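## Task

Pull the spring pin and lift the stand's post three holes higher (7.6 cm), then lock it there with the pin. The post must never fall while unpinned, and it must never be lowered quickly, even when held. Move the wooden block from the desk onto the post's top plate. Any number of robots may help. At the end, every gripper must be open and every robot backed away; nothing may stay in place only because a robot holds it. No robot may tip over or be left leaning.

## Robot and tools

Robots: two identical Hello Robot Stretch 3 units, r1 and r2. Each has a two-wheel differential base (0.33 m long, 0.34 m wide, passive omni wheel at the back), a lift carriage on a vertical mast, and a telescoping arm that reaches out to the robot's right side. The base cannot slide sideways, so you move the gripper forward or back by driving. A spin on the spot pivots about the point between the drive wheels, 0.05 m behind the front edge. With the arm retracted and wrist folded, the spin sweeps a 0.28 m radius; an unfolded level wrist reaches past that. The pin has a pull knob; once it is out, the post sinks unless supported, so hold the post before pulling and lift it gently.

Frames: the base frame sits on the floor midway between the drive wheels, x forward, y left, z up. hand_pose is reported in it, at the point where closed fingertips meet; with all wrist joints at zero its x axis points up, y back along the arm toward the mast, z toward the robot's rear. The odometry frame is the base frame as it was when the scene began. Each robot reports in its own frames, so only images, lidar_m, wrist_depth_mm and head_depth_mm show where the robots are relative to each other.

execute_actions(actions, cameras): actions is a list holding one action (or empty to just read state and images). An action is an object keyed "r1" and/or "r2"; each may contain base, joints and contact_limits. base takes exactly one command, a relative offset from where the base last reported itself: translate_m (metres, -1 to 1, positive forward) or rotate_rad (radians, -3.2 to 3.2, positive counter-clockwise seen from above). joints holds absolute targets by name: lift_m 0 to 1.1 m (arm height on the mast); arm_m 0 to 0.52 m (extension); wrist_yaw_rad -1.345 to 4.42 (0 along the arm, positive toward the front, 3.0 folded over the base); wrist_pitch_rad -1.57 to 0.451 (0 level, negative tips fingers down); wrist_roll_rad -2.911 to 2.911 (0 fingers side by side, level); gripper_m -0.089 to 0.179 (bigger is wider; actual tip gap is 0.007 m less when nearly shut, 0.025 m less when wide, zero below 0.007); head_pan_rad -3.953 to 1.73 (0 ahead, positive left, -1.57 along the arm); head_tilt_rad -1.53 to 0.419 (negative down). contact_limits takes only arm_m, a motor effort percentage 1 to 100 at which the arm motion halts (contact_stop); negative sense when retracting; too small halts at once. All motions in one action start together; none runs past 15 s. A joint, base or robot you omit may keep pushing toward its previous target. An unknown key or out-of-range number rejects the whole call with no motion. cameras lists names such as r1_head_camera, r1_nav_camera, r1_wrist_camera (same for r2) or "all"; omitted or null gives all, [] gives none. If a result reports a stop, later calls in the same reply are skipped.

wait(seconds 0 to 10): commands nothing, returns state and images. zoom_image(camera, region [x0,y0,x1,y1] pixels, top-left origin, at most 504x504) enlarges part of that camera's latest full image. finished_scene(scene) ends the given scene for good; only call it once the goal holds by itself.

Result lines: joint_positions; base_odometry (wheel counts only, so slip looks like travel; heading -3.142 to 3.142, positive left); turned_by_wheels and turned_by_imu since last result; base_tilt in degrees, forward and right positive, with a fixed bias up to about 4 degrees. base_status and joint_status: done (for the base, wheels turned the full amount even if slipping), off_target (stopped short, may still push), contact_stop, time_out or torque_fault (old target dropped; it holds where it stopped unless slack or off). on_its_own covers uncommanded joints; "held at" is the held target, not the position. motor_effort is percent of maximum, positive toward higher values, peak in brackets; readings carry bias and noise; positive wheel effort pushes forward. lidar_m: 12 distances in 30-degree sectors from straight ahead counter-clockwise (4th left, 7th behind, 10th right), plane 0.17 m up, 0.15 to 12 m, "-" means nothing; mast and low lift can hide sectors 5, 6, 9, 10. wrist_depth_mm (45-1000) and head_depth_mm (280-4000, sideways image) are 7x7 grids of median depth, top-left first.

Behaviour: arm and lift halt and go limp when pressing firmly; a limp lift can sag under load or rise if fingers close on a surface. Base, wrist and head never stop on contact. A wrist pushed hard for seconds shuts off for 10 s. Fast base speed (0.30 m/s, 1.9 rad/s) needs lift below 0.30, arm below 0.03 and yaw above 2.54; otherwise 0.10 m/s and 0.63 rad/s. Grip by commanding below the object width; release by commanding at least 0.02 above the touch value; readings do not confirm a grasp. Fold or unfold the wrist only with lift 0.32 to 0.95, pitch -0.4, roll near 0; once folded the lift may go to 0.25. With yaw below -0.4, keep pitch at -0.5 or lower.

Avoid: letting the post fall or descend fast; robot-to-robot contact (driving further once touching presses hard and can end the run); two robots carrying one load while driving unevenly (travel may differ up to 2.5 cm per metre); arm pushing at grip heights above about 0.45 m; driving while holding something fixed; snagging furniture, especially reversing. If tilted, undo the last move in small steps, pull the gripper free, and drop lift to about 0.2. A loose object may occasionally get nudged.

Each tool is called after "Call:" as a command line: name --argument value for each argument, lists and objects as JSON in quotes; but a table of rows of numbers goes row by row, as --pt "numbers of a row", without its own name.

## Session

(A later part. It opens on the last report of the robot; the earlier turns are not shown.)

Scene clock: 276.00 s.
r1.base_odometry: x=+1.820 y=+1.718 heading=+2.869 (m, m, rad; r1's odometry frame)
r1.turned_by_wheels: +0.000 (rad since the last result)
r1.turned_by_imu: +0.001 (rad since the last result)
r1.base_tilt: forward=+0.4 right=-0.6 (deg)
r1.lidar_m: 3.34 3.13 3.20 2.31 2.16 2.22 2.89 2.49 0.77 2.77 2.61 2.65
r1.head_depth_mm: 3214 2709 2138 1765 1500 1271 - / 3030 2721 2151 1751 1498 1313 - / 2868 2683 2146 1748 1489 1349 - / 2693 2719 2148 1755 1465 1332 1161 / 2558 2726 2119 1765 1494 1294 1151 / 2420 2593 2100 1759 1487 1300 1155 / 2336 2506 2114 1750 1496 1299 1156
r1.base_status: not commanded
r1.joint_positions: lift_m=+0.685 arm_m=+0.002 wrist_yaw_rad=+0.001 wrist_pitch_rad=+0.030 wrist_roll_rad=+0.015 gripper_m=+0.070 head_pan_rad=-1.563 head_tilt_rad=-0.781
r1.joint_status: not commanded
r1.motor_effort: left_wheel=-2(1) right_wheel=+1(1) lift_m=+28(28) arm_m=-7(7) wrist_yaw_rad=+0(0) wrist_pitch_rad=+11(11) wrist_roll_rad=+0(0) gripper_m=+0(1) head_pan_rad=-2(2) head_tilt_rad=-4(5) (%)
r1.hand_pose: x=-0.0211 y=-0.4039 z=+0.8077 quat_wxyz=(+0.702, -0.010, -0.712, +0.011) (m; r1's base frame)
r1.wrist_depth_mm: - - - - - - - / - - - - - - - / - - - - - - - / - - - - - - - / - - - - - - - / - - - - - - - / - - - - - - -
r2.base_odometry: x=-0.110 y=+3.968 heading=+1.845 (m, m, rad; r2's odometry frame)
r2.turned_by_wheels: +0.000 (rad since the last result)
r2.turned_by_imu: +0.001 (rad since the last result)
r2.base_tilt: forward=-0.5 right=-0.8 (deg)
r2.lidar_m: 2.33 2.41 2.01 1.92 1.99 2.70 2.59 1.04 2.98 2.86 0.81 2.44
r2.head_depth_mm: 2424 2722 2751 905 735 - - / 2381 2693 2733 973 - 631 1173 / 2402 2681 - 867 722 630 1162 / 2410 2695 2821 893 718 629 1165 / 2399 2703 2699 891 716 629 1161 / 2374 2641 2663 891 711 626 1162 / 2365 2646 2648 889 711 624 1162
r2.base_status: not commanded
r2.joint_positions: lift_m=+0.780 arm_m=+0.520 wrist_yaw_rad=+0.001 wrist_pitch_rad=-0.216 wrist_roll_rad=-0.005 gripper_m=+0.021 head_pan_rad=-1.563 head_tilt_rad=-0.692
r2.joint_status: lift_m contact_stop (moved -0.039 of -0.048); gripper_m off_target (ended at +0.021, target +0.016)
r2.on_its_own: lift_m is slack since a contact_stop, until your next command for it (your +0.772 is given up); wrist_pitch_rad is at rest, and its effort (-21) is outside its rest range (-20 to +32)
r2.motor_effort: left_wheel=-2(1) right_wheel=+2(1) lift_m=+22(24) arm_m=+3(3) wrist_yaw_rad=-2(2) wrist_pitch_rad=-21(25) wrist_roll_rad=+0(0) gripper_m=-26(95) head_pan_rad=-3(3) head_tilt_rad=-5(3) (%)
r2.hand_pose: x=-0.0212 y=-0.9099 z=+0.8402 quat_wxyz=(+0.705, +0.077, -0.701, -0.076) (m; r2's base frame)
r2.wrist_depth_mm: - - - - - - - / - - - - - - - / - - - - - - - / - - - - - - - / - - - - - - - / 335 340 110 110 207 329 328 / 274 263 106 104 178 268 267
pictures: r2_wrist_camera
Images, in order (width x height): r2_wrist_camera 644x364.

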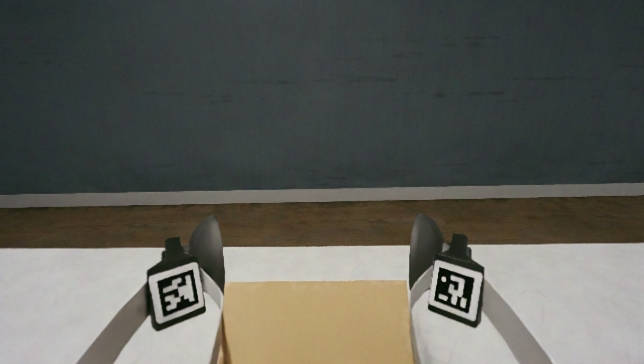

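Call:
execute_actions --actions '[{"r2":{"joints":{"lift_m":0.785,"arm_m":0.49,"head_pan_rad":-1.57,"head_tilt_rad":-0.55}}}]' --cameras '["r2_wrist_camera","r2_head_camera"]'

Scene clock: 279.43 s.
r1.base_odometry: x=+1.820 y=+1.718 heading=+2.869 (m, m, rad; r1's odometry frame)
r1.turned_by_wheels: +0.000 (rad since the last result)
r1.turned_by_imu: +0.001 (rad since the last result)
r1.base_tilt: forward=+0.4 right=-0.5 (deg)
r1.lidar_m: 3.32 3.12 3.19 2.32 2.16 2.23 2.89 2.49 0.77 2.76 2.60 2.65
r1.head_depth_mm: 3277 2703 2133 1766 1500 1278 - / 3047 2712 2129 1763 1498 1312 - / 2880 2676 2116 1757 1483 1359 - / 2674 2722 2126 1770 1461 1326 1152 / 2536 2705 2127 1752 1495 1305 1153 / 2426 2599 2136 1750 1485 1306 1156 / 2310 2516 2126 1766 1490 1299 1154
r1.base_status: not commanded
r1.joint_positions: lift_m=+0.685 arm_m=+0.002 wrist_yaw_rad=+0.001 wrist_pitch_rad=+0.030 wrist_roll_rad=+0.015 gripper_m=+0.070 head_pan_rad=-1.563 head_tilt_rad=-0.781
r1.joint_status: not commanded
r1.motor_effort: left_wheel=-1(2) right_wheel=+1(0) lift_m=+27(27) arm_m=-7(7) wrist_yaw_rad=-1(0) wrist_pitch_rad=+11(11) wrist_roll_rad=+0(0) gripper_m=+1(0) head_pan_rad=-2(1) head_tilt_rad=-5(5) (%)
r1.hand_pose: x=-0.0211 y=-0.4039 z=+0.8077 quat_wxyz=(+0.702, -0.010, -0.712, +0.011) (m; r1's base frame)
r1.wrist_depth_mm: - - - - - - - / - - - - - - - / - - - - - - - / - - - - - - - / - - - - - - - / - - - - - - - / - - - - - - -
r2.base_odometry: x=-0.110 y=+3.968 heading=+1.845 (m, m, rad; r2's odometry frame)
r2.turned_by_wheels: +0.000 (rad since the last result)
r2.turned_by_imu: +0.000 (rad since the last result)
r2.base_tilt: forward=-0.5 right=-0.9 (deg)
r2.lidar_m: 2.33 2.41 2.01 1.92 1.98 2.68 2.59 1.04 2.97 2.85 0.81 2.44
r2.head_depth_mm: 2366 2608 2918 1107 831 704 - / 2361 2632 2869 1161 - 646 1159 / 2383 2618 2874 - 826 661 595 / 2338 2606 2878 - 828 661 594 / 2364 2590 2861 1091 820 661 594 / 2357 2573 2868 1085 819 660 593 / 2368 2599 2825 1085 815 658 590
r2.base_status: not commanded
r2.joint_positions: lift_m=+0.785 arm_m=+0.490 wrist_yaw_rad=+0.001 wrist_pitch_rad=-0.241 wrist_roll_rad=-0.005 gripper_m=+0.036 head_pan_rad=-1.563 head_tilt_rad=-0.557
r2.joint_status: all done
r2.on_its_own: gripper_m is held at +0.035, not at your +0.016, by its stall guard, which is still easing
r2.motor_effort: left_wheel=-1(2) right_wheel=+1(2) lift_m=+24(27) arm_m=-3(4) wrist_yaw_rad=-2(3) wrist_pitch_rad=-11(21) wrist_roll_rad=+0(0) gripper_m=-21(23) head_pan_rad=-3(3) head_tilt_rad=+3(14) (%)
r2.hand_pose: x=-0.0212 y=-0.8782 z=+0.8389 quat_wxyz=(+0.704, +0.086, -0.700, -0.085) (m; r2's base frame)
r2.wrist_depth_mm: - - - - - - - / - - - - - - - / - - - - - - - / - - - - - - - / 416 415 422 410 - 410 409 / 324 334 107 107 107 319 318 / 266 256 106 105 175 262 263
pictures: r2_head_camera (sideways: a quarter turn clockwise sets it upright), r2_wrist_camera
Images, in order (width x height): r2_head_camera 896x504, r2_wrist_camera 644x364.

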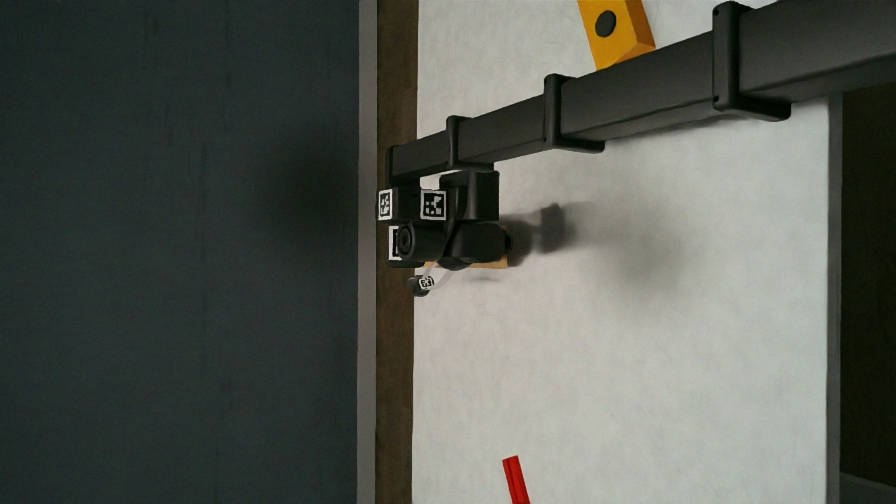

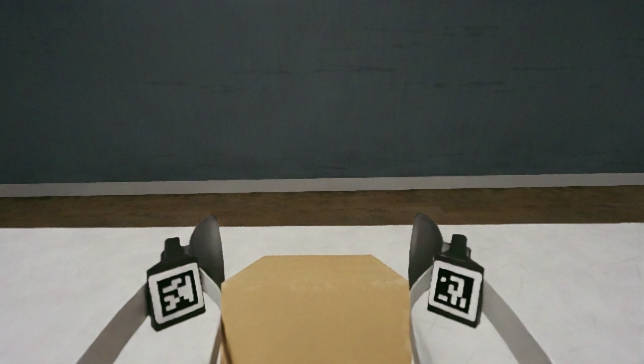

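Righting; continue.

Call:
execute_actions --actions '[{"r2":{"joints":{"lift_m":0.775,"arm_m":0.462}}}]' --cameras '["r2_wrist_camera"]'

Scene clock: 282.47 s.
r1.base_odometry: x=+1.820 y=+1.718 heading=+2.869 (m, m, rad; r1's odometry frame)
r1.turned_by_wheels: +0.000 (rad since the last result)
r1.turned_by_imu: +0.000 (rad since the last result)
r1.base_tilt: forward=+0.5 right=-0.7 (deg)
r1.lidar_m: 3.34 3.13 3.20 2.32 2.16 2.21 2.89 2.48 0.77 2.76 2.61 2.65
r1.head_depth_mm: 3217 2720 2157 1766 1498 1277 - / 3088 2680 2131 1773 1498 1308 - / 2882 2717 2121 1757 1483 1348 - / 2685 2722 2128 1751 1469 1324 1157 / 2538 2699 2136 1750 1493 1301 1157 / 2432 2610 2107 1758 1497 1303 1149 / 2316 2505 2147 1762 1496 1305 1158
r1.base_status: not commanded
r1.joint_positions: lift_m=+0.685 arm_m=+0.002 wrist_yaw_rad=+0.001 wrist_pitch_rad=+0.030 wrist_roll_rad=+0.015 gripper_m=+0.070 head_pan_rad=-1.563 head_tilt_rad=-0.781
r1.joint_status: not commanded
r1.motor_effort: left_wheel=-2(2) right_wheel=+0(1) lift_m=+27(27) arm_m=-7(7) wrist_yaw_rad=-2(2) wrist_pitch_rad=+11(11) wrist_roll_rad=+0(0) gripper_m=+1(1) head_pan_rad=-2(2) head_tilt_rad=-5(4) (%)
r1.hand_pose: x=-0.0211 y=-0.4039 z=+0.8077 quat_wxyz=(+0.702, -0.010, -0.712, +0.011) (m; r1's base frame)
r1.wrist_depth_mm: - - - - - - - / - - - - - - - / - - - - - - - / - - - - - - - / - - - - - - - / - - - - - - - / - - - - - - -
r2.base_odometry: x=-0.110 y=+3.968 heading=+1.845 (m, m, rad; r2's odometry frame)
r2.turned_by_wheels: +0.000 (rad since the last result)
r2.turned_by_imu: +0.000 (rad since the last result)
r2.base_tilt: forward=-0.5 right=-0.9 (deg)
r2.lidar_m: 2.33 2.41 2.00 1.92 1.98 2.69 2.60 1.04 2.97 2.85 0.81 2.43
r2.head_depth_mm: 2362 2616 2911 1109 834 688 - / 2380 2594 2856 1150 - 645 1159 / 2362 2613 2868 - 828 663 595 / 2382 2596 2850 2748 826 663 595 / 2354 2596 2879 1094 821 659 594 / 2332 2581 2846 1087 821 658 590 / 2361 2566 2835 1079 821 657 590
r2.base_status: not commanded
r2.joint_positions: lift_m=+0.779 arm_m=+0.462 wrist_yaw_rad=+0.001 wrist_pitch_rad=-0.249 wrist_roll_rad=-0.005 gripper_m=+0.039 head_pan_rad=-1.563 head_tilt_rad=-0.556
r2.joint_status: lift_m contact_stop (moved -0.006 of -0.010); the others done
r2.on_its_own: gripper_m is held at +0.038, not at your +0.016, by its stall guard, which is not easing now; lift_m is slack since a contact_stop, until your next command for it
r2.motor_effort: left_wheel=-1(2) right_wheel=+1(1) lift_m=+22(22) arm_m=-2(3) wrist_yaw_rad=-2(3) wrist_pitch_rad=-8(23) wrist_roll_rad=+0(0) gripper_m=-20(21) head_pan_rad=-3(3) head_tilt_rad=+3(3) (%)
r2.hand_pose: x=-0.0212 y=-0.8495 z=+0.8310 quat_wxyz=(+0.704, +0.089, -0.699, -0.087) (m; r2's base frame)
r2.wrist_depth_mm: - - - - - - - / - - - - - - - / - - - - - - - / - - - - - - - / 396 398 397 163 416 388 390 / 312 317 105 105 105 306 308 / 256 247 106 106 171 253 250
pictures: r2_wrist_camera
Images, in order (width x height): r2_wrist_camera 644x364.

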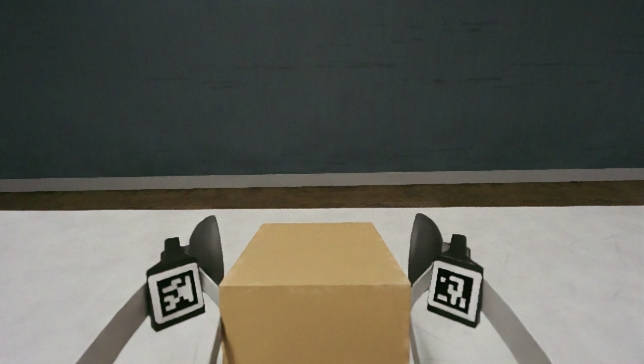

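Call:
execute_actions --actions '[{"r2":{"joints":{"lift_m":0.779,"arm_m":0.445}}}]' --cameras '["r2_wrist_camera"]'

Call:
execute_actions --actions '[{"r2":{"joints":{"gripper_m":0.11}}}]' --cameras '[]'

Call:
execute_actions --actions '[{"r2":{"joints":{"arm_m":0.415,"lift_m":0.762}}}]' --cameras '["r2_wrist_camera"]'

Scene clock: 286.27 s.
r1.base_odometry: x=+1.820 y=+1.718 heading=+2.869 (m, m, rad; r1's odometry frame)
r1.turned_by_wheels: +0.000 (rad since the last result)
r1.turned_by_imu: +0.001 (rad since the last result)
r1.base_tilt: forward=+0.4 right=-0.5 (deg)
r1.lidar_m: 3.33 3.13 3.20 2.32 2.16 2.23 2.89 2.48 0.77 2.77 2.60 2.65
r1.head_depth_mm: 3230 2721 2157 1759 1496 1272 - / 3052 2708 2126 1759 1509 1300 - / 2860 2740 2122 1766 1477 1348 - / 2694 2709 2120 1768 1463 1326 1151 / 2568 2716 2150 1757 1502 1307 1160 / 2421 2603 2124 1759 1500 1303 1151 / 2298 2509 2123 1757 1500 1294 1147
r1.base_status: not commanded
r1.joint_positions: lift_m=+0.685 arm_m=+0.002 wrist_yaw_rad=+0.001 wrist_pitch_rad=+0.030 wrist_roll_rad=+0.015 gripper_m=+0.070 head_pan_rad=-1.563 head_tilt_rad=-0.781
r1.joint_status: not commanded
r1.motor_effort: left_wheel=-1(1) right_wheel=+1(1) lift_m=+27(27) arm_m=-7(7) wrist_yaw_rad=+0(0) wrist_pitch_rad=+11(11) wrist_roll_rad=+0(0) gripper_m=-1(0) head_pan_rad=-2(2) head_tilt_rad=-5(4) (%)
r1.hand_pose: x=-0.0211 y=-0.4039 z=+0.8077 quat_wxyz=(+0.702, -0.010, -0.712, +0.011) (m; r1's base frame)
r1.wrist_depth_mm: - - - - - - - / - - - - - - - / - - - - - - - / - - - - - - - / - - - - - - - / - - - - - - - / - - - - - - -
r2.base_odometry: x=-0.110 y=+3.968 heading=+1.845 (m, m, rad; r2's odometry frame)
r2.turned_by_wheels: +0.000 (rad since the last result)
r2.turned_by_imu: +0.000 (rad since the last result)
r2.base_tilt: forward=-0.6 right=-0.8 (deg)
r2.lidar_m: 2.34 2.41 2.01 1.92 1.98 2.69 2.59 1.04 2.96 2.85 0.81 2.44
r2.head_depth_mm: 2391 2588 2916 1100 832 685 - / 2371 2608 2900 1160 - 647 1161 / 2368 2608 2862 - 800 663 596 / 2384 2601 2907 2735 823 661 594 / 2356 2572 2902 1094 821 660 592 / 2332 2570 2878 1089 818 657 591 / 2338 2558 2814 1079 819 656 591
r2.base_status: not commanded
r2.joint_positions: lift_m=+0.779 arm_m=+0.445 wrist_yaw_rad=+0.001 wrist_pitch_rad=-0.291 wrist_roll_rad=-0.005 gripper_m=+0.039 head_pan_rad=-1.563 head_tilt_rad=-0.556
r2.joint_status: all done
r2.on_its_own: gripper_m is held at +0.038, not at your +0.016, by its stall guard, which is not easing now
r2.motor_effort: left_wheel=-1(0) right_wheel=+1(1) lift_m=+25(24) arm_m=-3(4) wrist_yaw_rad=-2(2) wrist_pitch_rad=+8(8) wrist_roll_rad=+0(0) gripper_m=-21(20) head_pan_rad=-2(1) head_tilt_rad=+1(3) (%)
r2.hand_pose: x=-0.0212 y=-0.8288 z=+0.8209 quat_wxyz=(+0.702, +0.104, -0.697, -0.102) (m; r2's base frame)
r2.wrist_depth_mm: - - - - - - - / - - - - - - - / - - - - - - - / - - - - - - - / 361 362 156 136 356 356 351 / 287 292 104 104 104 285 282 / 238 231 109 108 223 236 236
pictures: r2_wrist_camera
Images, in order (width x height): r2_wrist_camera 644x364.

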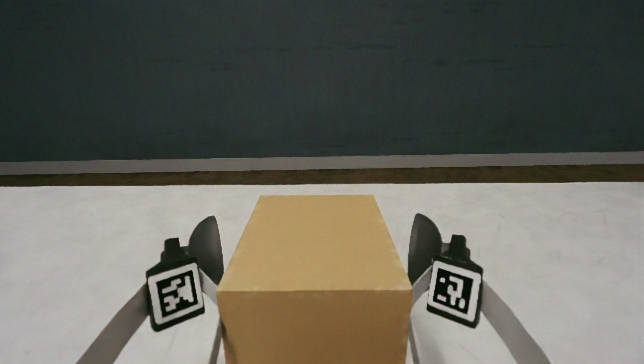

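Scene clock: 287.47 s.
r1.base_odometry: x=+1.820 y=+1.718 heading=+2.869 (m, m, rad; r1's odometry frame)
r1.turned_by_wheels: +0.000 (rad since the last result)
r1.turned_by_imu: +0.000 (rad since the last result)
r1.base_tilt: forward=+0.5 right=-0.5 (deg)
r1.lidar_m: 3.33 3.13 3.19 2.32 2.16 2.23 2.89 2.48 0.77 2.76 2.60 2.65
r1.head_depth_mm: 3197 2719 2155 1760 1495 1278 - / 3047 2710 2143 1761 1499 1308 - / 2846 2713 2132 1769 1486 1359 - / 2691 2719 2123 1758 1465 1335 1146 / 2564 2724 2128 1753 1498 1301 1152 / 2415 2590 2134 1756 1490 1310 1157 / 2291 2512 2118 1758 1488 1301 1152
r1.base_status: not commanded
r1.joint_positions: lift_m=+0.685 arm_m=+0.002 wrist_yaw_rad=+0.001 wrist_pitch_rad=+0.030 wrist_roll_rad=+0.015 gripper_m=+0.070 head_pan_rad=-1.563 head_tilt_rad=-0.781
r1.joint_status: not commanded
r1.motor_effort: left_wheel=-1(2) right_wheel=+1(1) lift_m=+28(27) arm_m=-7(7) wrist_yaw_rad=+0(1) wrist_pitch_rad=+11(11) wrist_roll_rad=+0(0) gripper_m=+1(1) head_pan_rad=-2(1) head_tilt_rad=-5(5) (%)
r1.hand_pose: x=-0.0211 y=-0.4039 z=+0.8077 quat_wxyz=(+0.702, -0.010, -0.712, +0.011) (m; r1's base frame)
r1.wrist_depth_mm: - - - - - - - / - - - - - - - / - - - - - - - / - - - - - - - / - - - - - - - / - - - - - - - / - - - - - - -
r2.base_odometry: x=-0.110 y=+3.968 heading=+1.845 (m, m, rad; r2's odometry frame)
r2.turned_by_wheels: +0.000 (rad since the last result)
r2.turned_by_imu: +0.000 (rad since the last result)
r2.base_tilt: forward=-0.5 right=-0.7 (deg)
r2.lidar_m: 2.33 2.41 2.00 1.92 1.98 2.70 2.59 1.04 2.96 2.85 0.81 2.43
r2.head_depth_mm: 2366 2624 2922 1113 831 685 - / 2394 2599 2895 1152 - 646 1162 / 2352 2592 2907 - 798 662 595 / 2363 2594 2861 2719 821 659 595 / 2348 2601 2863 1090 822 659 592 / 2343 2574 2844 1086 819 658 592 / 2344 2574 2822 1085 820 658 591
r2.base_status: not commanded
r2.joint_positions: lift_m=+0.779 arm_m=+0.445 wrist_yaw_rad=+0.001 wrist_pitch_rad=-0.291 wrist_roll_rad=-0.005 gripper_m=+0.110 head_pan_rad=-1.563 head_tilt_rad=-0.556
r2.joint_status: all done
r2.motor_effort: left_wheel=-1(1) right_wheel=+1(1) lift_m=+25(25) arm_m=-3(3) wrist_yaw_rad=-2(3) wrist_pitch_rad=+8(8) wrist_roll_rad=+0(0) gripper_m=+0(78) head_pan_rad=-2(2) head_tilt_rad=+3(3) (%)
r2.hand_pose: x=-0.0212 y=-0.8287 z=+0.8209 quat_wxyz=(+0.702, +0.104, -0.697, -0.102) (m; r2's base frame)
r2.wrist_depth_mm: - - - - - - - / - - - - - - - / - - - - - - - / - - - - - - - / 362 359 328 143 355 355 355 / 288 300 120 115 122 291 283 / 243 231 100 96 99 230 236
pictures: none
No camera images: the call's "cameras" was empty. Leave "cameras" out to get every camera's image.

Scene clock: 288.67 s.
r1.base_odometry: x=+1.820 y=+1.718 heading=+2.869 (m, m, rad; r1's odometry frame)
r1.turned_by_wheels: +0.000 (rad since the last result)
r1.turned_by_imu: +0.000 (rad since the last result)
r1.base_tilt: forward=+0.3 right=-0.6 (deg)
r1.lidar_m: 3.32 3.13 3.20 2.31 2.16 2.23 2.88 2.48 0.77 2.76 2.60 2.65
r1.head_depth_mm: 3215 2715 2145 1764 1503 1281 - / 3035 2703 2137 1768 1502 1307 - / 2857 2683 2136 1755 1493 1355 - / 2698 2705 2138 1756 1464 1325 1157 / 2540 2664 2114 1753 1497 1303 1157 / 2426 2597 2129 1750 1504 1308 1152 / 2315 2490 2130 1764 1487 1295 1148
r1.base_status: not commanded
r1.joint_positions: lift_m=+0.685 arm_m=+0.002 wrist_yaw_rad=+0.001 wrist_pitch_rad=+0.030 wrist_roll_rad=+0.015 gripper_m=+0.070 head_pan_rad=-1.563 head_tilt_rad=-0.781
r1.joint_status: not commanded
r1.motor_effort: left_wheel=-1(1) right_wheel=+0(1) lift_m=+27(28) arm_m=-7(6) wrist_yaw_rad=-1(1) wrist_pitch_rad=+11(11) wrist_roll_rad=+0(0) gripper_m=+0(1) head_pan_rad=-2(2) head_tilt_rad=-5(5) (%)
r1.hand_pose: x=-0.0211 y=-0.4039 z=+0.8077 quat_wxyz=(+0.702, -0.010, -0.712, +0.011) (m; r1's base frame)
r1.wrist_depth_mm: - - - - - - - / - - - - - - - / - - - - - - - / - - - - - - - / - - - - - - - / - - - - - - - / - - - - - - -
r2.base_odometry: x=-0.110 y=+3.968 heading=+1.845 (m, m, rad; r2's odometry frame)
r2.turned_by_wheels: +0.000 (rad since the last result)
r2.turned_by_imu: +0.000 (rad since the last result)
r2.base_tilt: forward=-0.5 right=-0.8 (deg)
r2.lidar_m: 2.33 2.41 2.00 1.92 1.99 2.69 2.60 1.04 2.97 2.85 0.81 2.44
r2.head_depth_mm: 2380 2654 2913 1108 831 689 - / 2369 2605 2888 1128 860 - 878 / 2387 2602 2902 2717 771 662 595 / 2346 2612 2883 2706 798 661 592 / 2356 2580 2868 1093 823 658 594 / 2377 2577 2859 1090 821 658 591 / 2318 2557 2841 1083 819 655 590
r2.base_status: not commanded
r2.joint_positions: lift_m=+0.762 arm_m=+0.415 wrist_yaw_rad=+0.001 wrist_pitch_rad=-0.291 wrist_roll_rad=-0.005 gripper_m=+0.110 head_pan_rad=-1.563 head_tilt_rad=-0.556
r2.joint_status: all done
r2.motor_effort: left_wheel=-1(1) right_wheel=+1(1) lift_m=+16(22) arm_m=-3(3) wrist_yaw_rad=-2(3) wrist_pitch_rad=+8(8) wrist_roll_rad=+0(0) gripper_m=+1(0) head_pan_rad=-3(3) head_tilt_rad=+4(3) (%)
r2.hand_pose: x=-0.0212 y=-0.7988 z=+0.8046 quat_wxyz=(+0.702, +0.103, -0.697, -0.102) (m; r2's base frame)
r2.wrist_depth_mm: - - - - - - - / - - - - - - - / - - - - - - - / 442 442 412 153 438 433 432 / 332 330 121 116 128 327 325 / 266 276 125 122 245 266 260 / 224 212 206 133 210 211 217
pictures: r2_wrist_camera
Images, in order (width x height): r2_wrist_camera 644x364.

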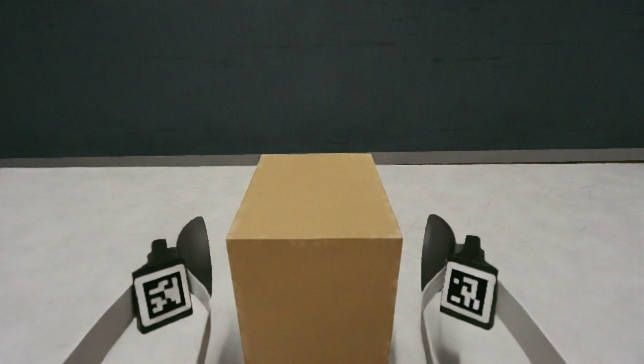

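Call:
execute_actions --actions '[{"r2":{"joints":{"arm_m":0.398}}}]' --cameras '[]'

Call:
execute_actions --actions '[{"r2":{"joints":{"gripper_m":0.005}}}]' --cameras '["r2_wrist_camera"]'

Call:
execute_actions --actions '[{"r2":{"joints":{"lift_m":0.785}}}]' --cameras '["r2_wrist_camera"]'

Scene clock: 292.33 s.
r1.base_odometry: x=+1.820 y=+1.718 heading=+2.869 (m, m, rad; r1's odometry frame)
r1.turned_by_wheels: +0.000 (rad since the last result)
r1.turned_by_imu: +0.001 (rad since the last result)
r1.base_tilt: forward=+0.5 right=-0.5 (deg)
r1.lidar_m: 3.33 3.13 3.19 2.32 2.16 2.23 2.89 2.49 0.77 2.77 2.60 2.65
r1.head_depth_mm: 3208 2746 2136 1755 1504 1276 - / 2999 2746 2126 1757 1506 1304 - / 2852 2722 2124 1745 1480 1351 - / 2707 2716 2141 1767 1469 1325 1153 / 2554 2710 2127 1759 1500 1298 1155 / 2445 2597 2133 1764 1493 1307 1148 / 2306 2487 2143 1745 1492 1301 1148
r1.base_status: not commanded
r1.joint_positions: lift_m=+0.685 arm_m=+0.002 wrist_yaw_rad=+0.001 wrist_pitch_rad=+0.030 wrist_roll_rad=+0.015 gripper_m=+0.070 head_pan_rad=-1.563 head_tilt_rad=-0.781
r1.joint_status: not commanded
r1.motor_effort: left_wheel=-2(1) right_wheel=+0(1) lift_m=+27(27) arm_m=-6(7) wrist_yaw_rad=+0(1) wrist_pitch_rad=+11(11) wrist_roll_rad=+0(1) gripper_m=+0(0) head_pan_rad=-2(1) head_tilt_rad=-4(4) (%)
r1.hand_pose: x=-0.0211 y=-0.4039 z=+0.8077 quat_wxyz=(+0.702, -0.010, -0.712, +0.011) (m; r1's base frame)
r1.wrist_depth_mm: - - - - - - - / - - - - - - - / - - - - - - - / - - - - - - - / - - - - - - - / - - - - - - - / - - - - - - -
r2.base_odometry: x=-0.110 y=+3.968 heading=+1.845 (m, m, rad; r2's odometry frame)
r2.turned_by_wheels: +0.000 (rad since the last result)
r2.turned_by_imu: +0.000 (rad since the last result)
r2.base_tilt: forward=-0.5 right=-0.9 (deg)
r2.lidar_m: 2.33 2.42 2.00 1.92 1.98 2.70 2.58 1.04 2.97 2.85 0.81 2.42
r2.head_depth_mm: 2374 2602 2881 1109 834 685 - / 2365 2598 2875 1108 861 - 877 / 2372 2608 2864 1947 771 665 595 / 2339 2580 2827 2706 796 662 594 / 2367 2590 2850 1091 824 659 592 / 2370 2559 2864 1087 819 658 591 / 2368 2591 2849 1081 819 657 591
r2.base_status: not commanded
r2.joint_positions: lift_m=+0.762 arm_m=+0.398 wrist_yaw_rad=+0.001 wrist_pitch_rad=-0.291 wrist_roll_rad=-0.005 gripper_m=+0.110 head_pan_rad=-1.563 head_tilt_rad=-0.556
r2.joint_status: all done
r2.motor_effort: left_wheel=-1(1) right_wheel=+0(2) lift_m=+16(16) arm_m=-3(2) wrist_yaw_rad=-2(2) wrist_pitch_rad=+8(8) wrist_roll_rad=+0(0) gripper_m=+0(0) head_pan_rad=-3(3) head_tilt_rad=+4(3) (%)
r2.hand_pose: x=-0.0212 y=-0.7818 z=+0.8046 quat_wxyz=(+0.702, +0.103, -0.697, -0.102) (m; r2's base frame)
r2.wrist_depth_mm: - - - - - - - / - - - - - - - / - - - - - - - / 445 441 415 154 438 438 432 / 332 331 137 133 307 327 326 / 265 276 246 143 251 266 260 / 225 213 212 158 216 212 217
pictures: none
No camera images: the call's "cameras" was empty. Leave "cameras" out to get every camera's image.

Scene clock: 293.87 s.
r1.base_odometry: x=+1.820 y=+1.718 heading=+2.869 (m, m, rad; r1's odometry frame)
r1.turned_by_wheels: +0.000 (rad since the last result)
r1.turned_by_imu: +0.000 (rad since the last result)
r1.base_tilt: forward=+0.5 right=-0.5 (deg)
r1.lidar_m: 3.33 3.14 3.19 2.32 2.16 2.23 2.88 2.49 0.77 2.75 2.60 2.65
r1.head_depth_mm: 3223 2704 2155 1763 1499 1277 - / 3027 2710 2146 1756 1500 1303 - / 2893 2721 2137 1767 1473 1355 - / 2692 2708 2129 1750 1467 1327 1152 / 2579 2694 2126 1760 1502 1303 1149 / 2418 2596 2126 1753 1504 1302 1151 / 2289 2469 2133 1756 1488 1302 1151
r1.base_status: not commanded
r1.joint_positions: lift_m=+0.685 arm_m=+0.002 wrist_yaw_rad=+0.001 wrist_pitch_rad=+0.030 wrist_roll_rad=+0.015 gripper_m=+0.070 head_pan_rad=-1.563 head_tilt_rad=-0.781
r1.joint_status: not commanded
r1.motor_effort: left_wheel=-2(1) right_wheel=+1(0) lift_m=+27(27) arm_m=-7(7) wrist_yaw_rad=-1(0) wrist_pitch_rad=+11(11) wrist_roll_rad=-1(0) gripper_m=-1(1) head_pan_rad=-2(1) head_tilt_rad=-4(5) (%)
r1.hand_pose: x=-0.0211 y=-0.4039 z=+0.8077 quat_wxyz=(+0.702, -0.010, -0.712, +0.011) (m; r1's base frame)
r1.wrist_depth_mm: - - - - - - - / - - - - - - - / - - - - - - - / - - - - - - - / - - - - - - - / - - - - - - - / - - - - - - -
r2.base_odometry: x=-0.110 y=+3.968 heading=+1.845 (m, m, rad; r2's odometry frame)
r2.turned_by_wheels: +0.000 (rad since the last result)
r2.turned_by_imu: +0.000 (rad since the last result)
r2.base_tilt: forward=-0.6 right=-0.8 (deg)
r2.lidar_m: 2.33 2.41 2.00 1.92 1.98 2.68 2.60 1.04 2.98 2.84 0.81 2.43
r2.head_depth_mm: 2381 2621 2925 1111 831 687 - / 2363 2581 2867 1103 860 - 882 / 2366 2553 2874 1925 775 662 597 / 2372 2573 2876 2696 798 662 593 / 2338 2584 2865 1089 822 662 593 / 2356 2574 2868 1088 819 659 591 / 2339 2538 2839 1085 820 655 589
r2.base_status: not commanded
r2.joint_positions: lift_m=+0.762 arm_m=+0.398 wrist_yaw_rad=+0.001 wrist_pitch_rad=-0.294 wrist_roll_rad=-0.005 gripper_m=+0.006 head_pan_rad=-1.563 head_tilt_rad=-0.556
r2.joint_status: all done
r2.motor_effort: left_wheel=-1(1) right_wheel=+1(0) lift_m=+16(17) arm_m=-3(3) wrist_yaw_rad=-2(3) wrist_pitch_rad=+9(10) wrist_roll_rad=+0(0) gripper_m=-20(94) head_pan_rad=-4(1) head_tilt_rad=+2(4) (%)
r2.hand_pose: x=-0.0212 y=-0.7814 z=+0.8036 quat_wxyz=(+0.702, +0.105, -0.697, -0.103) (m; r2's base frame)
r2.wrist_depth_mm: - - - - - - - / - - - - - - - / - - - - - - - / 437 438 412 150 436 430 428 / 328 329 131 127 306 326 325 / 262 262 136 137 - 259 260 / 219 218 211 151 210 216 217
pictures: r2_wrist_camera
Images, in order (width x height): r2_wrist_camera 644x364.

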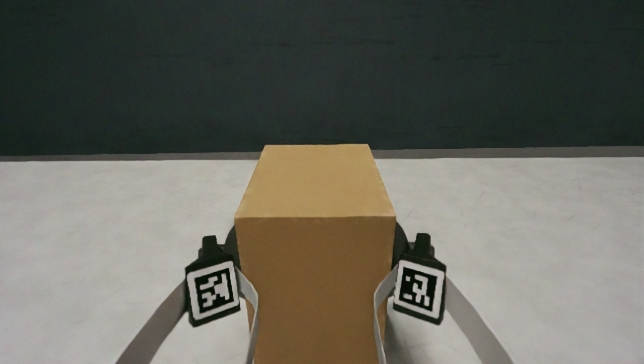

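Scene clock: 294.83 s.
r1.base_odometry: x=+1.820 y=+1.718 heading=+2.869 (m, m, rad; r1's odometry frame)
r1.turned_by_wheels: +0.000 (rad since the last result)
r1.turned_by_imu: +0.000 (rad since the last result)
r1.base_tilt: forward=+0.4 right=-0.5 (deg)
r1.lidar_m: 3.32 3.12 3.20 2.31 2.16 2.22 2.89 2.49 0.77 2.76 2.60 2.65
r1.head_depth_mm: 3200 2711 2130 1758 1498 1276 - / 3037 2732 2136 1773 1503 1308 - / 2839 2696 2134 1762 1479 1356 - / 2686 2700 2129 1756 1473 1324 1157 / 2549 2728 2137 1763 1491 1301 1154 / 2419 2583 2134 1740 1501 1310 1154 / 2329 2489 2115 1760 1484 1301 1152
r1.base_status: not commanded
r1.joint_positions: lift_m=+0.685 arm_m=+0.002 wrist_yaw_rad=+0.001 wrist_pitch_rad=+0.030 wrist_roll_rad=+0.015 gripper_m=+0.070 head_pan_rad=-1.563 head_tilt_rad=-0.781
r1.joint_status: not commanded
r1.motor_effort: left_wheel=-2(1) right_wheel=+1(0) lift_m=+27(28) arm_m=-7(7) wrist_yaw_rad=+0(1) wrist_pitch_rad=+11(11) wrist_roll_rad=+0(0) gripper_m=+0(1) head_pan_rad=-2(2) head_tilt_rad=-5(4) (%)
r1.hand_pose: x=-0.0211 y=-0.4039 z=+0.8077 quat_wxyz=(+0.702, -0.010, -0.712, +0.011) (m; r1's base frame)
r1.wrist_depth_mm: - - - - - - - / - - - - - - - / - - - - - - - / - - - - - - - / - - - - - - - / - - - - - - - / - - - - - - -
r2.base_odometry: x=-0.110 y=+3.968 heading=+1.845 (m, m, rad; r2's odometry frame)
r2.turned_by_wheels: +0.000 (rad since the last result)
r2.turned_by_imu: +0.000 (rad since the last result)
r2.base_tilt: forward=-0.5 right=-0.9 (deg)
r2.lidar_m: 2.33 2.42 2.00 1.92 1.99 2.68 2.59 1.04 2.97 2.84 0.81 2.43
r2.head_depth_mm: 2371 2601 2911 1106 833 687 - / 2384 2587 2851 1158 - 646 1162 / 2377 2595 2855 2699 798 661 594 / 2356 2592 2876 2701 797 662 593 / 2364 2553 2886 1090 822 658 593 / 2351 2595 2888 1088 822 657 592 / 2346 2579 2833 1082 817 658 591
r2.base_status: not commanded
r2.joint_positions: lift_m=+0.785 arm_m=+0.398 wrist_yaw_rad=+0.001 wrist_pitch_rad=-0.313 wrist_roll_rad=-0.005 gripper_m=+0.009 head_pan_rad=-1.563 head_tilt_rad=-0.556
r2.joint_status: all done
r2.motor_effort: left_wheel=-1(2) right_wheel=+0(0) lift_m=+29(31) arm_m=-3(3) wrist_yaw_rad=-2(2) wrist_pitch_rad=+17(17) wrist_roll_rad=+0(0) gripper_m=-18(20) head_pan_rad=+0(2) head_tilt_rad=+2(3) (%)
r2.hand_pose: x=-0.0212 y=-0.7796 z=+0.8213 quat_wxyz=(+0.701, +0.111, -0.696, -0.110) (m; r2's base frame)
r2.wrist_depth_mm: - - - - - - - / - - - - - - - / - - - - - - - / 458 464 436 159 466 454 457 / 352 354 133 131 331 349 347 / 286 284 137 138 - 281 280 / 239 237 230 144 229 235 235
pictures: r2_wrist_camera
Images, in order (width x height): r2_wrist_camera 644x364.

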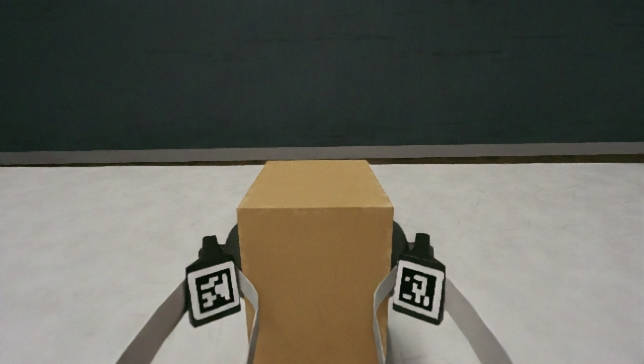

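Call:
execute_actions --actions '[{"r2":{"joints":{"lift_m":0.83}}}]' --cameras '["r2_wrist_camera"]'

Scene clock: 298.43 s.
r1.base_odometry: x=+1.820 y=+1.718 heading=+2.869 (m, m, rad; r1's odometry frame)
r1.turned_by_wheels: +0.000 (rad since the last result)
r1.turned_by_imu: +0.001 (rad since the last result)
r1.base_tilt: forward=+0.5 right=-0.6 (deg)
r1.lidar_m: 3.34 3.13 3.20 2.32 2.16 2.23 2.89 2.49 0.77 2.77 2.60 2.65
r1.head_depth_mm: 3197 2704 2125 1771 1498 1277 - / 3040 2688 2130 1750 1498 1307 - / 2826 2740 2147 1750 1473 1352 - / 2673 2701 2154 1756 1465 1329 1152 / 2569 2695 2110 1767 1486 1295 1152 / 2410 2601 2130 1765 1488 1294 1155 / 2324 2510 2121 1761 1503 1304 1155
r1.base_status: not commanded
r1.joint_positions: lift_m=+0.685 arm_m=+0.002 wrist_yaw_rad=+0.001 wrist_pitch_rad=+0.030 wrist_roll_rad=+0.015 gripper_m=+0.070 head_pan_rad=-1.563 head_tilt_rad=-0.781
r1.joint_status: not commanded
r1.motor_effort: left_wheel=-2(1) right_wheel=+0(1) lift_m=+28(27) arm_m=-7(7) wrist_yaw_rad=+1(0) wrist_pitch_rad=+11(11) wrist_roll_rad=+0(0) gripper_m=+0(0) head_pan_rad=-2(2) head_tilt_rad=-4(6) (%)
r1.hand_pose: x=-0.0211 y=-0.4039 z=+0.8077 quat_wxyz=(+0.702, -0.010, -0.712, +0.011) (m; r1's base frame)
r1.wrist_depth_mm: - - - - - - - / - - - - - - - / - - - - - - - / - - - - - - - / - - - - - - - / - - - - - - - / - - - - - - -
r2.base_odometry: x=-0.110 y=+3.968 heading=+1.845 (m, m, rad; r2's odometry frame)
r2.turned_by_wheels: +0.000 (rad since the last result)
r2.turned_by_imu: +0.000 (rad since the last result)
r2.base_tilt: forward=-0.5 right=-0.9 (deg)
r2.lidar_m: 2.33 2.42 2.01 1.92 1.98 2.69 2.60 1.04 2.97 2.85 0.81 2.43
r2.head_depth_mm: 2371 2604 2875 1107 860 - - / 2393 2604 2901 1941 - 654 596 / 2350 2606 2867 - 827 663 595 / 2383 2569 2899 1046 827 661 595 / 2375 2576 2869 1093 821 658 593 / 2359 2565 2850 1087 822 658 592 / 2359 2606 2858 1084 820 658 590
r2.base_status: not commanded
r2.joint_positions: lift_m=+0.830 arm_m=+0.398 wrist_yaw_rad=+0.001 wrist_pitch_rad=-0.315 wrist_roll_rad=-0.005 gripper_m=+0.009 head_pan_rad=-1.563 head_tilt_rad=-0.556
r2.joint_status: all done
r2.motor_effort: left_wheel=-1(2) right_wheel=+0(1) lift_m=+29(30) arm_m=-3(3) wrist_yaw_rad=-2(2) wrist_pitch_rad=+17(17) wrist_roll_rad=+0(0) gripper_m=-19(19) head_pan_rad=-3(1) head_tilt_rad=+2(4) (%)
r2.hand_pose: x=-0.0212 y=-0.7794 z=+0.8660 quat_wxyz=(+0.701, +0.112, -0.696, -0.110) (m; r2's base frame)
r2.wrist_depth_mm: - - - - - - - / - - - - - - - / - - - - - - - / - - 532 160 - - - / 430 431 133 131 412 427 424 / 346 345 136 137 - 343 342 / 291 289 282 145 280 288 287
pictures: r2_wrist_camera
Images, in order (width x height): r2_wrist_camera 644x364.

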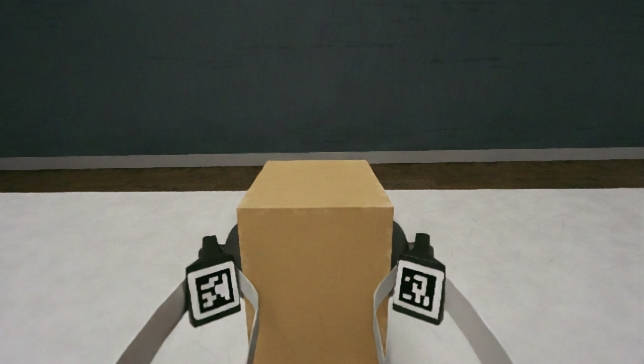

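Call:
execute_actions --actions '[{"r2":{"base":{"rotate_rad":-0.125},"joints":{"lift_m":0.9,"arm_m":0.1,"wrist_pitch_rad":-0.15}}}]' --cameras '[]'

Call:
execute_actions --actions '[{"r2":{"base":{"translate_m":-1.0},"joints":{"lift_m":1.0,"arm_m":0.01,"head_tilt_rad":-0.8}}}]' --cameras '["r2_wrist_camera"]'

Call:
execute_actions --actions '[{"r2":{"base":{"translate_m":-1.0}}}]' --cameras '[]'

Call:
execute_actions --actions '[{"r2":{"base":{"translate_m":-0.19}}}]' --cameras '[]'

Call:
execute_actions --actions '[{"r2":{"base":{"rotate_rad":-0.41},"joints":{"head_tilt_rad":-0.5}}}]' --cameras '["r2_wrist_camera","r2_head_camera"]'

Scene clock: 309.90 s.
r1.base_odometry: x=+1.820 y=+1.718 heading=+2.869 (m, m, rad; r1's odometry frame)
r1.turned_by_wheels: +0.000 (rad since the last result)
r1.turned_by_imu: +0.001 (rad since the last result)
r1.base_tilt: forward=+0.4 right=-0.5 (deg)
r1.lidar_m: 3.33 3.12 3.21 2.32 2.16 2.22 2.89 2.48 0.77 2.76 2.60 2.66
r1.head_depth_mm: 3199 2719 2133 1760 1501 1277 - / 3032 2724 2141 1772 1498 1309 - / 2843 2702 2132 1771 1473 1355 - / 2706 2723 2123 1758 1463 1330 1159 / 2558 2721 2139 1765 1483 1300 1148 / 2435 2601 2137 1754 1493 1302 1155 / 2298 2516 2122 1751 1494 1301 1154
r1.base_status: not commanded
r1.joint_positions: lift_m=+0.685 arm_m=+0.002 wrist_yaw_rad=+0.001 wrist_pitch_rad=+0.030 wrist_roll_rad=+0.015 gripper_m=+0.070 head_pan_rad=-1.563 head_tilt_rad=-0.781
r1.joint_status: not commanded
r1.motor_effort: left_wheel=-1(1) right_wheel=+0(1) lift_m=+28(27) arm_m=-7(6) wrist_yaw_rad=-2(1) wrist_pitch_rad=+11(11) wrist_roll_rad=-1(1) gripper_m=+0(1) head_pan_rad=-2(2) head_tilt_rad=-4(5) (%)
r1.hand_pose: x=-0.0211 y=-0.4039 z=+0.8077 quat_wxyz=(+0.702, -0.010, -0.712, +0.011) (m; r1's base frame)
r1.wrist_depth_mm: - - - - - - - / - - - - - - - / - - - - - - - / - - - - - - - / - - - - - - - / - - - - - - - / - - - - - - -
r2.base_odometry: x=-0.110 y=+3.968 heading=+1.720 (m, m, rad; r2's odometry frame)
r2.turned_by_wheels: -0.125 (rad since the last result)
r2.turned_by_imu: -0.126 (rad since the last result)
r2.base_tilt: forward=-0.5 right=-0.8 (deg)
r2.lidar_m: 2.33 2.35 2.09 1.92 1.94 2.41 4.97 2.60 1.04 2.85 0.81 2.55
r2.head_depth_mm: 2515 2725 3018 1109 - - 1216 / 2465 2729 3015 1106 - - 1201 / 2429 2661 2949 1099 - - 1190 / 2375 2611 2930 1125 - 652 879 / 2351 2582 2875 1084 823 659 594 / 2326 2547 2802 1091 822 658 578 / 2293 2508 2785 1087 817 657 575
r2.base_status: done
r2.joint_positions: lift_m=+0.900 arm_m=+0.100 wrist_yaw_rad=+0.000 wrist_pitch_rad=-0.200 wrist_roll_rad=-0.005 gripper_m=+0.009 head_pan_rad=-1.563 head_tilt_rad=-0.556
r2.joint_status: wrist_pitch_rad off_target (ended at -0.200, target -0.150); the others done
r2.motor_effort: left_wheel=+1(5) right_wheel=-2(6) lift_m=+29(31) arm_m=-3(4) wrist_yaw_rad=-1(2) wrist_pitch_rad=+19(20) wrist_roll_rad=+0(0) gripper_m=-19(19) head_pan_rad=-2(2) head_tilt_rad=+3(3) (%)
r2.hand_pose: x=-0.0216 y=-0.4915 z=+0.9636 quat_wxyz=(+0.706, +0.071, -0.701, -0.071) (m; r2's base frame)
r2.wrist_depth_mm: - - - - - - - / - - - - - - - / - - - - - - - / - - - 166 - - - / 701 696 134 133 651 680 677 / 528 537 136 137 - 520 525 / 435 432 413 143 409 390 432
pictures: none
No camera images: the call's "cameras" was empty. Leave "cameras" out to get every camera's image.

Scene clock: 320.83 s.
r1.base_odometry: x=+1.820 y=+1.718 heading=+2.869 (m, m, rad; r1's odometry frame)
r1.turned_by_wheels: +0.000 (rad since the last result)
r1.turned_by_imu: +0.002 (rad since the last result)
r1.base_tilt: forward=+0.6 right=-0.7 (deg)
r1.lidar_m: 3.33 3.14 3.18 2.32 2.16 2.22 2.89 2.49 0.77 2.76 2.60 2.65
r1.head_depth_mm: 3201 2722 2147 1756 1498 1279 - / 3043 2706 2142 1756 1502 1304 - / 2822 2702 2118 1758 1482 1353 - / 2704 2697 2115 1747 1468 1325 1156 / 2561 2712 2151 1753 1495 1309 1155 / 2411 2588 2127 1757 1488 1301 1156 / 2299 2497 2116 1760 1494 1297 1156
r1.base_status: not commanded
r1.joint_positions: lift_m=+0.685 arm_m=+0.002 wrist_yaw_rad=+0.001 wrist_pitch_rad=+0.030 wrist_roll_rad=+0.015 gripper_m=+0.070 head_pan_rad=-1.563 head_tilt_rad=-0.781
r1.joint_status: not commanded
r1.motor_effort: left_wheel=-1(2) right_wheel=+1(1) lift_m=+28(27) arm_m=-6(6) wrist_yaw_rad=+0(1) wrist_pitch_rad=+10(11) wrist_roll_rad=+0(0) gripper_m=+0(1) head_pan_rad=-2(2) head_tilt_rad=-4(4) (%)
r1.hand_pose: x=-0.0211 y=-0.4039 z=+0.8077 quat_wxyz=(+0.702, -0.010, -0.712, +0.011) (m; r1's base frame)
r1.wrist_depth_mm: - - - - - - - / - - - - - - - / - - - - - - - / - - - - - - - / - - - - - - - / - - - - - - - / - - - - - - -
r2.base_odometry: x=+0.039 y=+2.979 heading=+1.720 (m, m, rad; r2's odometry frame)
r2.turned_by_wheels: +0.000 (rad since the last result)
r2.turned_by_imu: -0.001 (rad since the last result)
r2.base_tilt: forward=-0.5 right=-0.8 (deg)
r2.lidar_m: 3.32 2.98 1.94 1.78 1.79 2.23 4.54 1.65 3.26 2.99 0.83 1.63
r2.head_depth_mm: 2696 3018 - - - - 1128 / 2685 2921 2465 - - 1259 1135 / 2607 2846 - - - 1238 1134 / 2576 2789 - - 1502 1260 1124 / 2557 2780 2258 1802 1508 1285 1124 / 2521 2782 998 792 1316 1253 1116 / 2478 2726 971 788 1395 1282 1120
r2.base_status: done
r2.joint_positions: lift_m=+1.000 arm_m=+0.010 wrist_yaw_rad=+0.000 wrist_pitch_rad=-0.200 wrist_roll_rad=-0.005 gripper_m=+0.009 head_pan_rad=-1.563 head_tilt_rad=-0.790
r2.joint_status: all done
r2.motor_effort: left_wheel=+2(1) right_wheel=-1(6) lift_m=+29(29) arm_m=-3(6) wrist_yaw_rad=-1(0) wrist_pitch_rad=+19(19) wrist_roll_rad=+0(0) gripper_m=-19(19) head_pan_rad=-4(3) head_tilt_rad=-5(23) (%)
r2.hand_pose: x=-0.0216 y=-0.4015 z=+1.0636 quat_wxyz=(+0.706, +0.071, -0.701, -0.071) (m; r2's base frame)
r2.wrist_depth_mm: - - - - - - - / - - - - - - - / - - - - - - - / - - - 167 - - - / 911 908 134 132 - - - / 707 676 137 137 - - - / 562 572 566 143 - - -
pictures: r2_wrist_camera
Images, in order (width x height): r2_wrist_camera 644x364.

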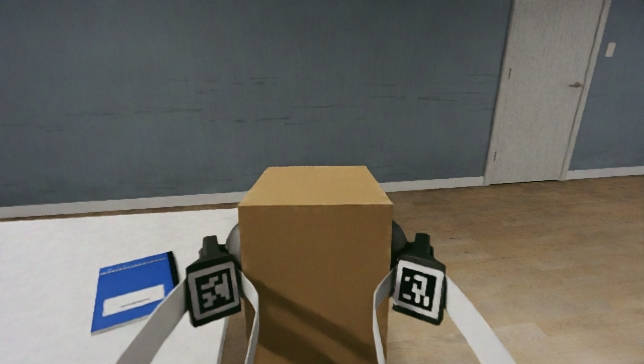

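Scene clock: 331.80 s.
r1.base_odometry: x=+1.820 y=+1.718 heading=+2.869 (m, m, rad; r1's odometry frame)
r1.turned_by_wheels: +0.000 (rad since the last result)
r1.turned_by_imu: +0.002 (rad since the last result)
r1.base_tilt: forward=+0.6 right=-0.5 (deg)
r1.lidar_m: 3.32 3.13 3.20 2.32 2.16 2.22 2.89 2.48 0.77 1.68 2.60 2.65
r1.head_depth_mm: 3169 2610 1817 1720 1501 1277 - / 3015 2719 2136 1749 1492 1309 - / 2839 2705 2135 1760 1481 1357 - / 2668 2693 2124 1774 1462 1328 1154 / 2561 2683 2135 1757 1491 1307 1154 / 2426 2605 2122 1760 1488 1303 1155 / 2297 2503 2113 1756 1495 1306 1154
r1.base_status: not commanded
r1.joint_positions: lift_m=+0.685 arm_m=+0.002 wrist_yaw_rad=+0.001 wrist_pitch_rad=+0.030 wrist_roll_rad=+0.015 gripper_m=+0.070 head_pan_rad=-1.563 head_tilt_rad=-0.781
r1.joint_status: not commanded
r1.motor_effort: left_wheel=-1(2) right_wheel=+1(0) lift_m=+28(27) arm_m=-7(7) wrist_yaw_rad=+0(0) wrist_pitch_rad=+11(11) wrist_roll_rad=+0(0) gripper_m=+0(0) head_pan_rad=-2(2) head_tilt_rad=-4(4) (%)
r1.hand_pose: x=-0.0211 y=-0.4039 z=+0.8077 quat_wxyz=(+0.702, -0.010, -0.712, +0.011) (m; r1's base frame)
r1.wrist_depth_mm: - - - - - - - / - - - - - - 878 / - - - - - - 998 / - - - - - - - / - - - - - - - / - - - - - - - / - - - - - - -
r2.base_odometry: x=+0.187 y=+1.990 heading=+1.720 (m, m, rad; r2's odometry frame)
r2.turned_by_wheels: +0.000 (rad since the last result)
r2.turned_by_imu: -0.001 (rad since the last result)
r2.base_tilt: forward=-0.6 right=-0.9 (deg)
r2.lidar_m: 2.59 2.75 1.79 1.63 1.65 2.04 4.18 1.61 0.86 3.13 3.16 1.50
r2.head_depth_mm: 2807 3088 - - - - 1136 / 2749 2939 2455 - - 1259 1131 / 2733 3023 - - - 1240 1122 / 2694 2988 - - 1511 1257 1128 / 2647 2865 2246 1797 1501 1289 1126 / 2637 2840 2233 1794 1497 1275 1119 / 2564 2823 2218 1778 1488 1271 1122
r2.base_status: done
r2.joint_positions: lift_m=+1.000 arm_m=+0.010 wrist_yaw_rad=+0.000 wrist_pitch_rad=-0.200 wrist_roll_rad=-0.005 gripper_m=+0.009 head_pan_rad=-1.563 head_tilt_rad=-0.790
r2.joint_status: not commanded
r2.motor_effort: left_wheel=+1(2) right_wheel=-1(4) lift_m=+29(29) arm_m=-3(3) wrist_yaw_rad=+0(1) wrist_pitch_rad=+19(19) wrist_roll_rad=+0(0) gripper_m=-19(19) head_pan_rad=-3(3) head_tilt_rad=-5(5) (%)
r2.hand_pose: x=-0.0216 y=-0.4015 z=+1.0636 quat_wxyz=(+0.706, +0.071, -0.701, -0.071) (m; r2's base frame)
r2.wrist_depth_mm: - - - - - - - / - - - - - - - / - - - - - - - / - - - 167 - - - / - - 134 132 - - - / - - 136 136 - - - / - - - 143 - - -
pictures: none
No camera images: the call's "cameras" was empty. Leave "cameras" out to get every camera's image.

Scene clock: 334.67 s.
r1.base_odometry: x=+1.820 y=+1.718 heading=+2.869 (m, m, rad; r1's odometry frame)
r1.turned_by_wheels: +0.000 (rad since the last result)
r1.turned_by_imu: +0.000 (rad since the last result)
r1.base_tilt: forward=+0.4 right=-0.6 (deg)
r1.lidar_m: 3.36 3.12 3.17 2.32 2.17 2.23 2.89 2.48 0.77 1.49 2.60 2.65
r1.head_depth_mm: 3207 2721 2133 1710 1496 1267 - / 2965 2523 1815 1672 1501 1304 - / 2843 2690 2153 1717 1488 1357 - / 2698 2707 2136 1763 1465 1332 1156 / 2529 2702 2132 1763 1500 1299 1158 / 2430 2594 2119 1768 1496 1301 1151 / 2302 2481 2118 1756 1501 1299 1150
r1.base_status: not commanded
r1.joint_positions: lift_m=+0.685 arm_m=+0.002 wrist_yaw_rad=+0.001 wrist_pitch_rad=+0.030 wrist_roll_rad=+0.015 gripper_m=+0.070 head_pan_rad=-1.563 head_tilt_rad=-0.781
r1.joint_status: not commanded
r1.motor_effort: left_wheel=-2(1) right_wheel=+1(1) lift_m=+27(27) arm_m=-7(7) wrist_yaw_rad=+0(0) wrist_pitch_rad=+11(11) wrist_roll_rad=+0(0) gripper_m=-1(1) head_pan_rad=-1(2) head_tilt_rad=-5(4) (%)
r1.hand_pose: x=-0.0211 y=-0.4039 z=+0.8077 quat_wxyz=(+0.702, -0.010, -0.712, +0.011) (m; r1's base frame)
r1.wrist_depth_mm: - - - - - - - / - - - - - 865 816 / - - - - - - - / - - - - - - - / - - - - - - - / - - - - - - - / - - - - - - -
r2.base_odometry: x=+0.216 y=+1.803 heading=+1.720 (m, m, rad; r2's odometry frame)
r2.turned_by_wheels: +0.000 (rad since the last result)
r2.turned_by_imu: +0.000 (rad since the last result)
r2.base_tilt: forward=-0.5 right=-0.9 (deg)
r2.lidar_m: 2.78 2.70 1.76 1.61 1.62 2.00 4.07 4.31 0.76 3.15 3.20 1.66
r2.head_depth_mm: 2831 3087 - - - - 1134 / 2789 2983 2460 - - 1261 1125 / 2725 3030 - - - 1239 1127 / 2708 2967 - - 1502 1261 1125 / 2691 2847 2258 1799 1498 1284 1126 / 2625 2862 2242 1800 1497 1279 1119 / 2628 2823 2232 1780 1491 1281 1118
r2.base_status: done
r2.joint_positions: lift_m=+1.000 arm_m=+0.010 wrist_yaw_rad=+0.000 wrist_pitch_rad=-0.200 wrist_roll_rad=-0.005 gripper_m=+0.009 head_pan_rad=-1.563 head_tilt_rad=-0.790
r2.joint_status: not commanded
r2.motor_effort: left_wheel=+1(3) right_wheel=-1(5) lift_m=+29(29) arm_m=-4(3) wrist_yaw_rad=+0(0) wrist_pitch_rad=+19(19) wrist_roll_rad=+0(0) gripper_m=-19(19) head_pan_rad=-2(2) head_tilt_rad=-4(5) (%)
r2.hand_pose: x=-0.0216 y=-0.4015 z=+1.0636 quat_wxyz=(+0.706, +0.071, -0.701, -0.071) (m; r2's base frame)
r2.wrist_depth_mm: - - - - - - - / - - - - - - - / - - - - - - - / - - - 166 - 587 - / - - 134 132 - - - / - - 137 137 - - - / - - - 143 - - -
pictures: none
No camera images: the call's "cameras" was empty. Leave "cameras" out to get every camera's image.

Scene clock: 336.27 s.
r1.base_odometry: x=+1.820 y=+1.718 heading=+2.869 (m, m, rad; r1's odometry frame)
r1.turned_by_wheels: +0.000 (rad since the last result)
r1.turned_by_imu: +0.000 (rad since the last result)
r1.base_tilt: forward=+0.5 right=-0.7 (deg)
r1.lidar_m: 3.34 3.13 3.20 2.32 2.17 2.22 2.89 2.48 0.77 1.48 2.60 2.65
r1.head_depth_mm: 3174 2607 2144 1727 1505 1276 - / 3025 2624 1809 1681 1491 1302 - / 2837 2706 2131 1720 1482 1364 - / 2693 2683 2143 1755 1470 1325 1154 / 2573 2693 2131 1755 1490 1301 1154 / 2426 2587 2126 1754 1498 1299 1159 / 2297 2499 2117 1739 1492 1306 1152
r1.base_status: not commanded
r1.joint_positions: lift_m=+0.685 arm_m=+0.002 wrist_yaw_rad=+0.001 wrist_pitch_rad=+0.030 wrist_roll_rad=+0.015 gripper_m=+0.070 head_pan_rad=-1.563 head_tilt_rad=-0.781
r1.joint_status: not commanded
r1.motor_effort: left_wheel=-2(2) right_wheel=+1(1) lift_m=+27(28) arm_m=-7(6) wrist_yaw_rad=+0(0) wrist_pitch_rad=+11(11) wrist_roll_rad=+0(0) gripper_m=+1(0) head_pan_rad=-2(2) head_tilt_rad=-5(4) (%)
r1.hand_pose: x=-0.0211 y=-0.4039 z=+0.8077 quat_wxyz=(+0.702, -0.010, -0.712, +0.011) (m; r1's base frame)
r1.wrist_depth_mm: - - - - - - - / - - - - - - - / - - - - - - - / - - - - - - - / - - - - - - - / - - - - - - - / - - - - - - -
r2.base_odometry: x=+0.216 y=+1.803 heading=+1.310 (m, m, rad; r2's odometry frame)
r2.turned_by_wheels: -0.410 (rad since the last result)
r2.turned_by_imu: -0.417 (rad since the last result)
r2.base_tilt: forward=-0.5 right=-0.9 (deg)
r2.lidar_m: 1.66 4.50 2.36 1.68 1.62 1.65 2.21 4.27 1.48 0.76 3.17 3.24
r2.head_depth_mm: 1308 - - 1207 - - - / 3429 3773 1487 2527 - - - / 3227 3660 3777 2830 - - - / 3109 3345 3631 808 - - 1202 / 2957 3158 3413 2535 1954 1538 1273 / 2753 2987 3220 2637 1956 1536 1278 / 2619 2829 3068 2665 1949 1522 1260
r2.base_status: done
r2.joint_positions: lift_m=+1.000 arm_m=+0.010 wrist_yaw_rad=+0.000 wrist_pitch_rad=-0.200 wrist_roll_rad=-0.005 gripper_m=+0.009 head_pan_rad=-1.563 head_tilt_rad=-0.507
r2.joint_status: all done
r2.motor_effort: left_wheel=+1(3) right_wheel=-1(5) lift_m=+29(29) arm_m=-3(3) wrist_yaw_rad=+0(0) wrist_pitch_rad=+19(19) wrist_roll_rad=+0(0) gripper_m=-18(18) head_pan_rad=-2(3) head_tilt_rad=+3(21) (%)
r2.hand_pose: x=-0.0216 y=-0.4015 z=+1.0636 quat_wxyz=(+0.706, +0.071, -0.701, -0.071) (m; r2's base frame)
r2.wrist_depth_mm: - - - - - - - / - - - - - - - / - - - - - - - / - - - 166 - - - / - - 134 132 - - - / - - 137 137 - - - / - - - 143 - - -
pictures: r2_head_camera (sideways: a quarter turn clockwise sets it upright), r2_wrist_camera
Images, in order (width x height): r2_head_camera 896x504, r2_wrist_camera 644x364.

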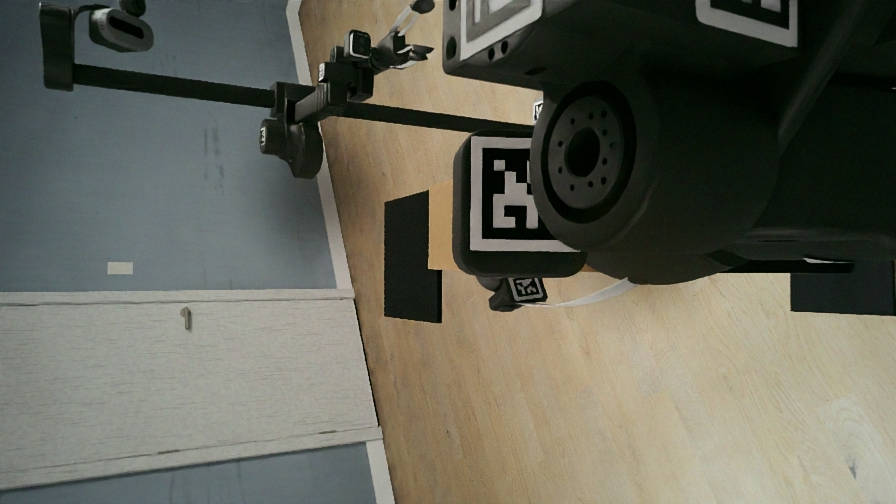

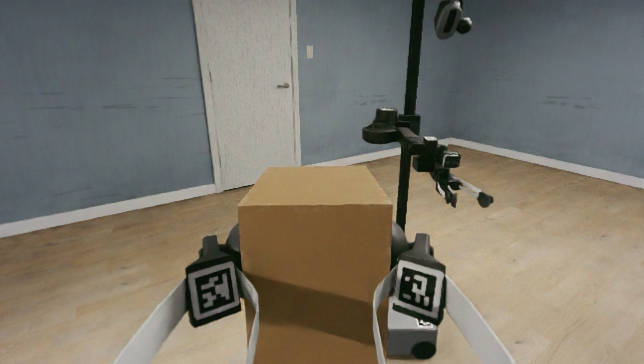

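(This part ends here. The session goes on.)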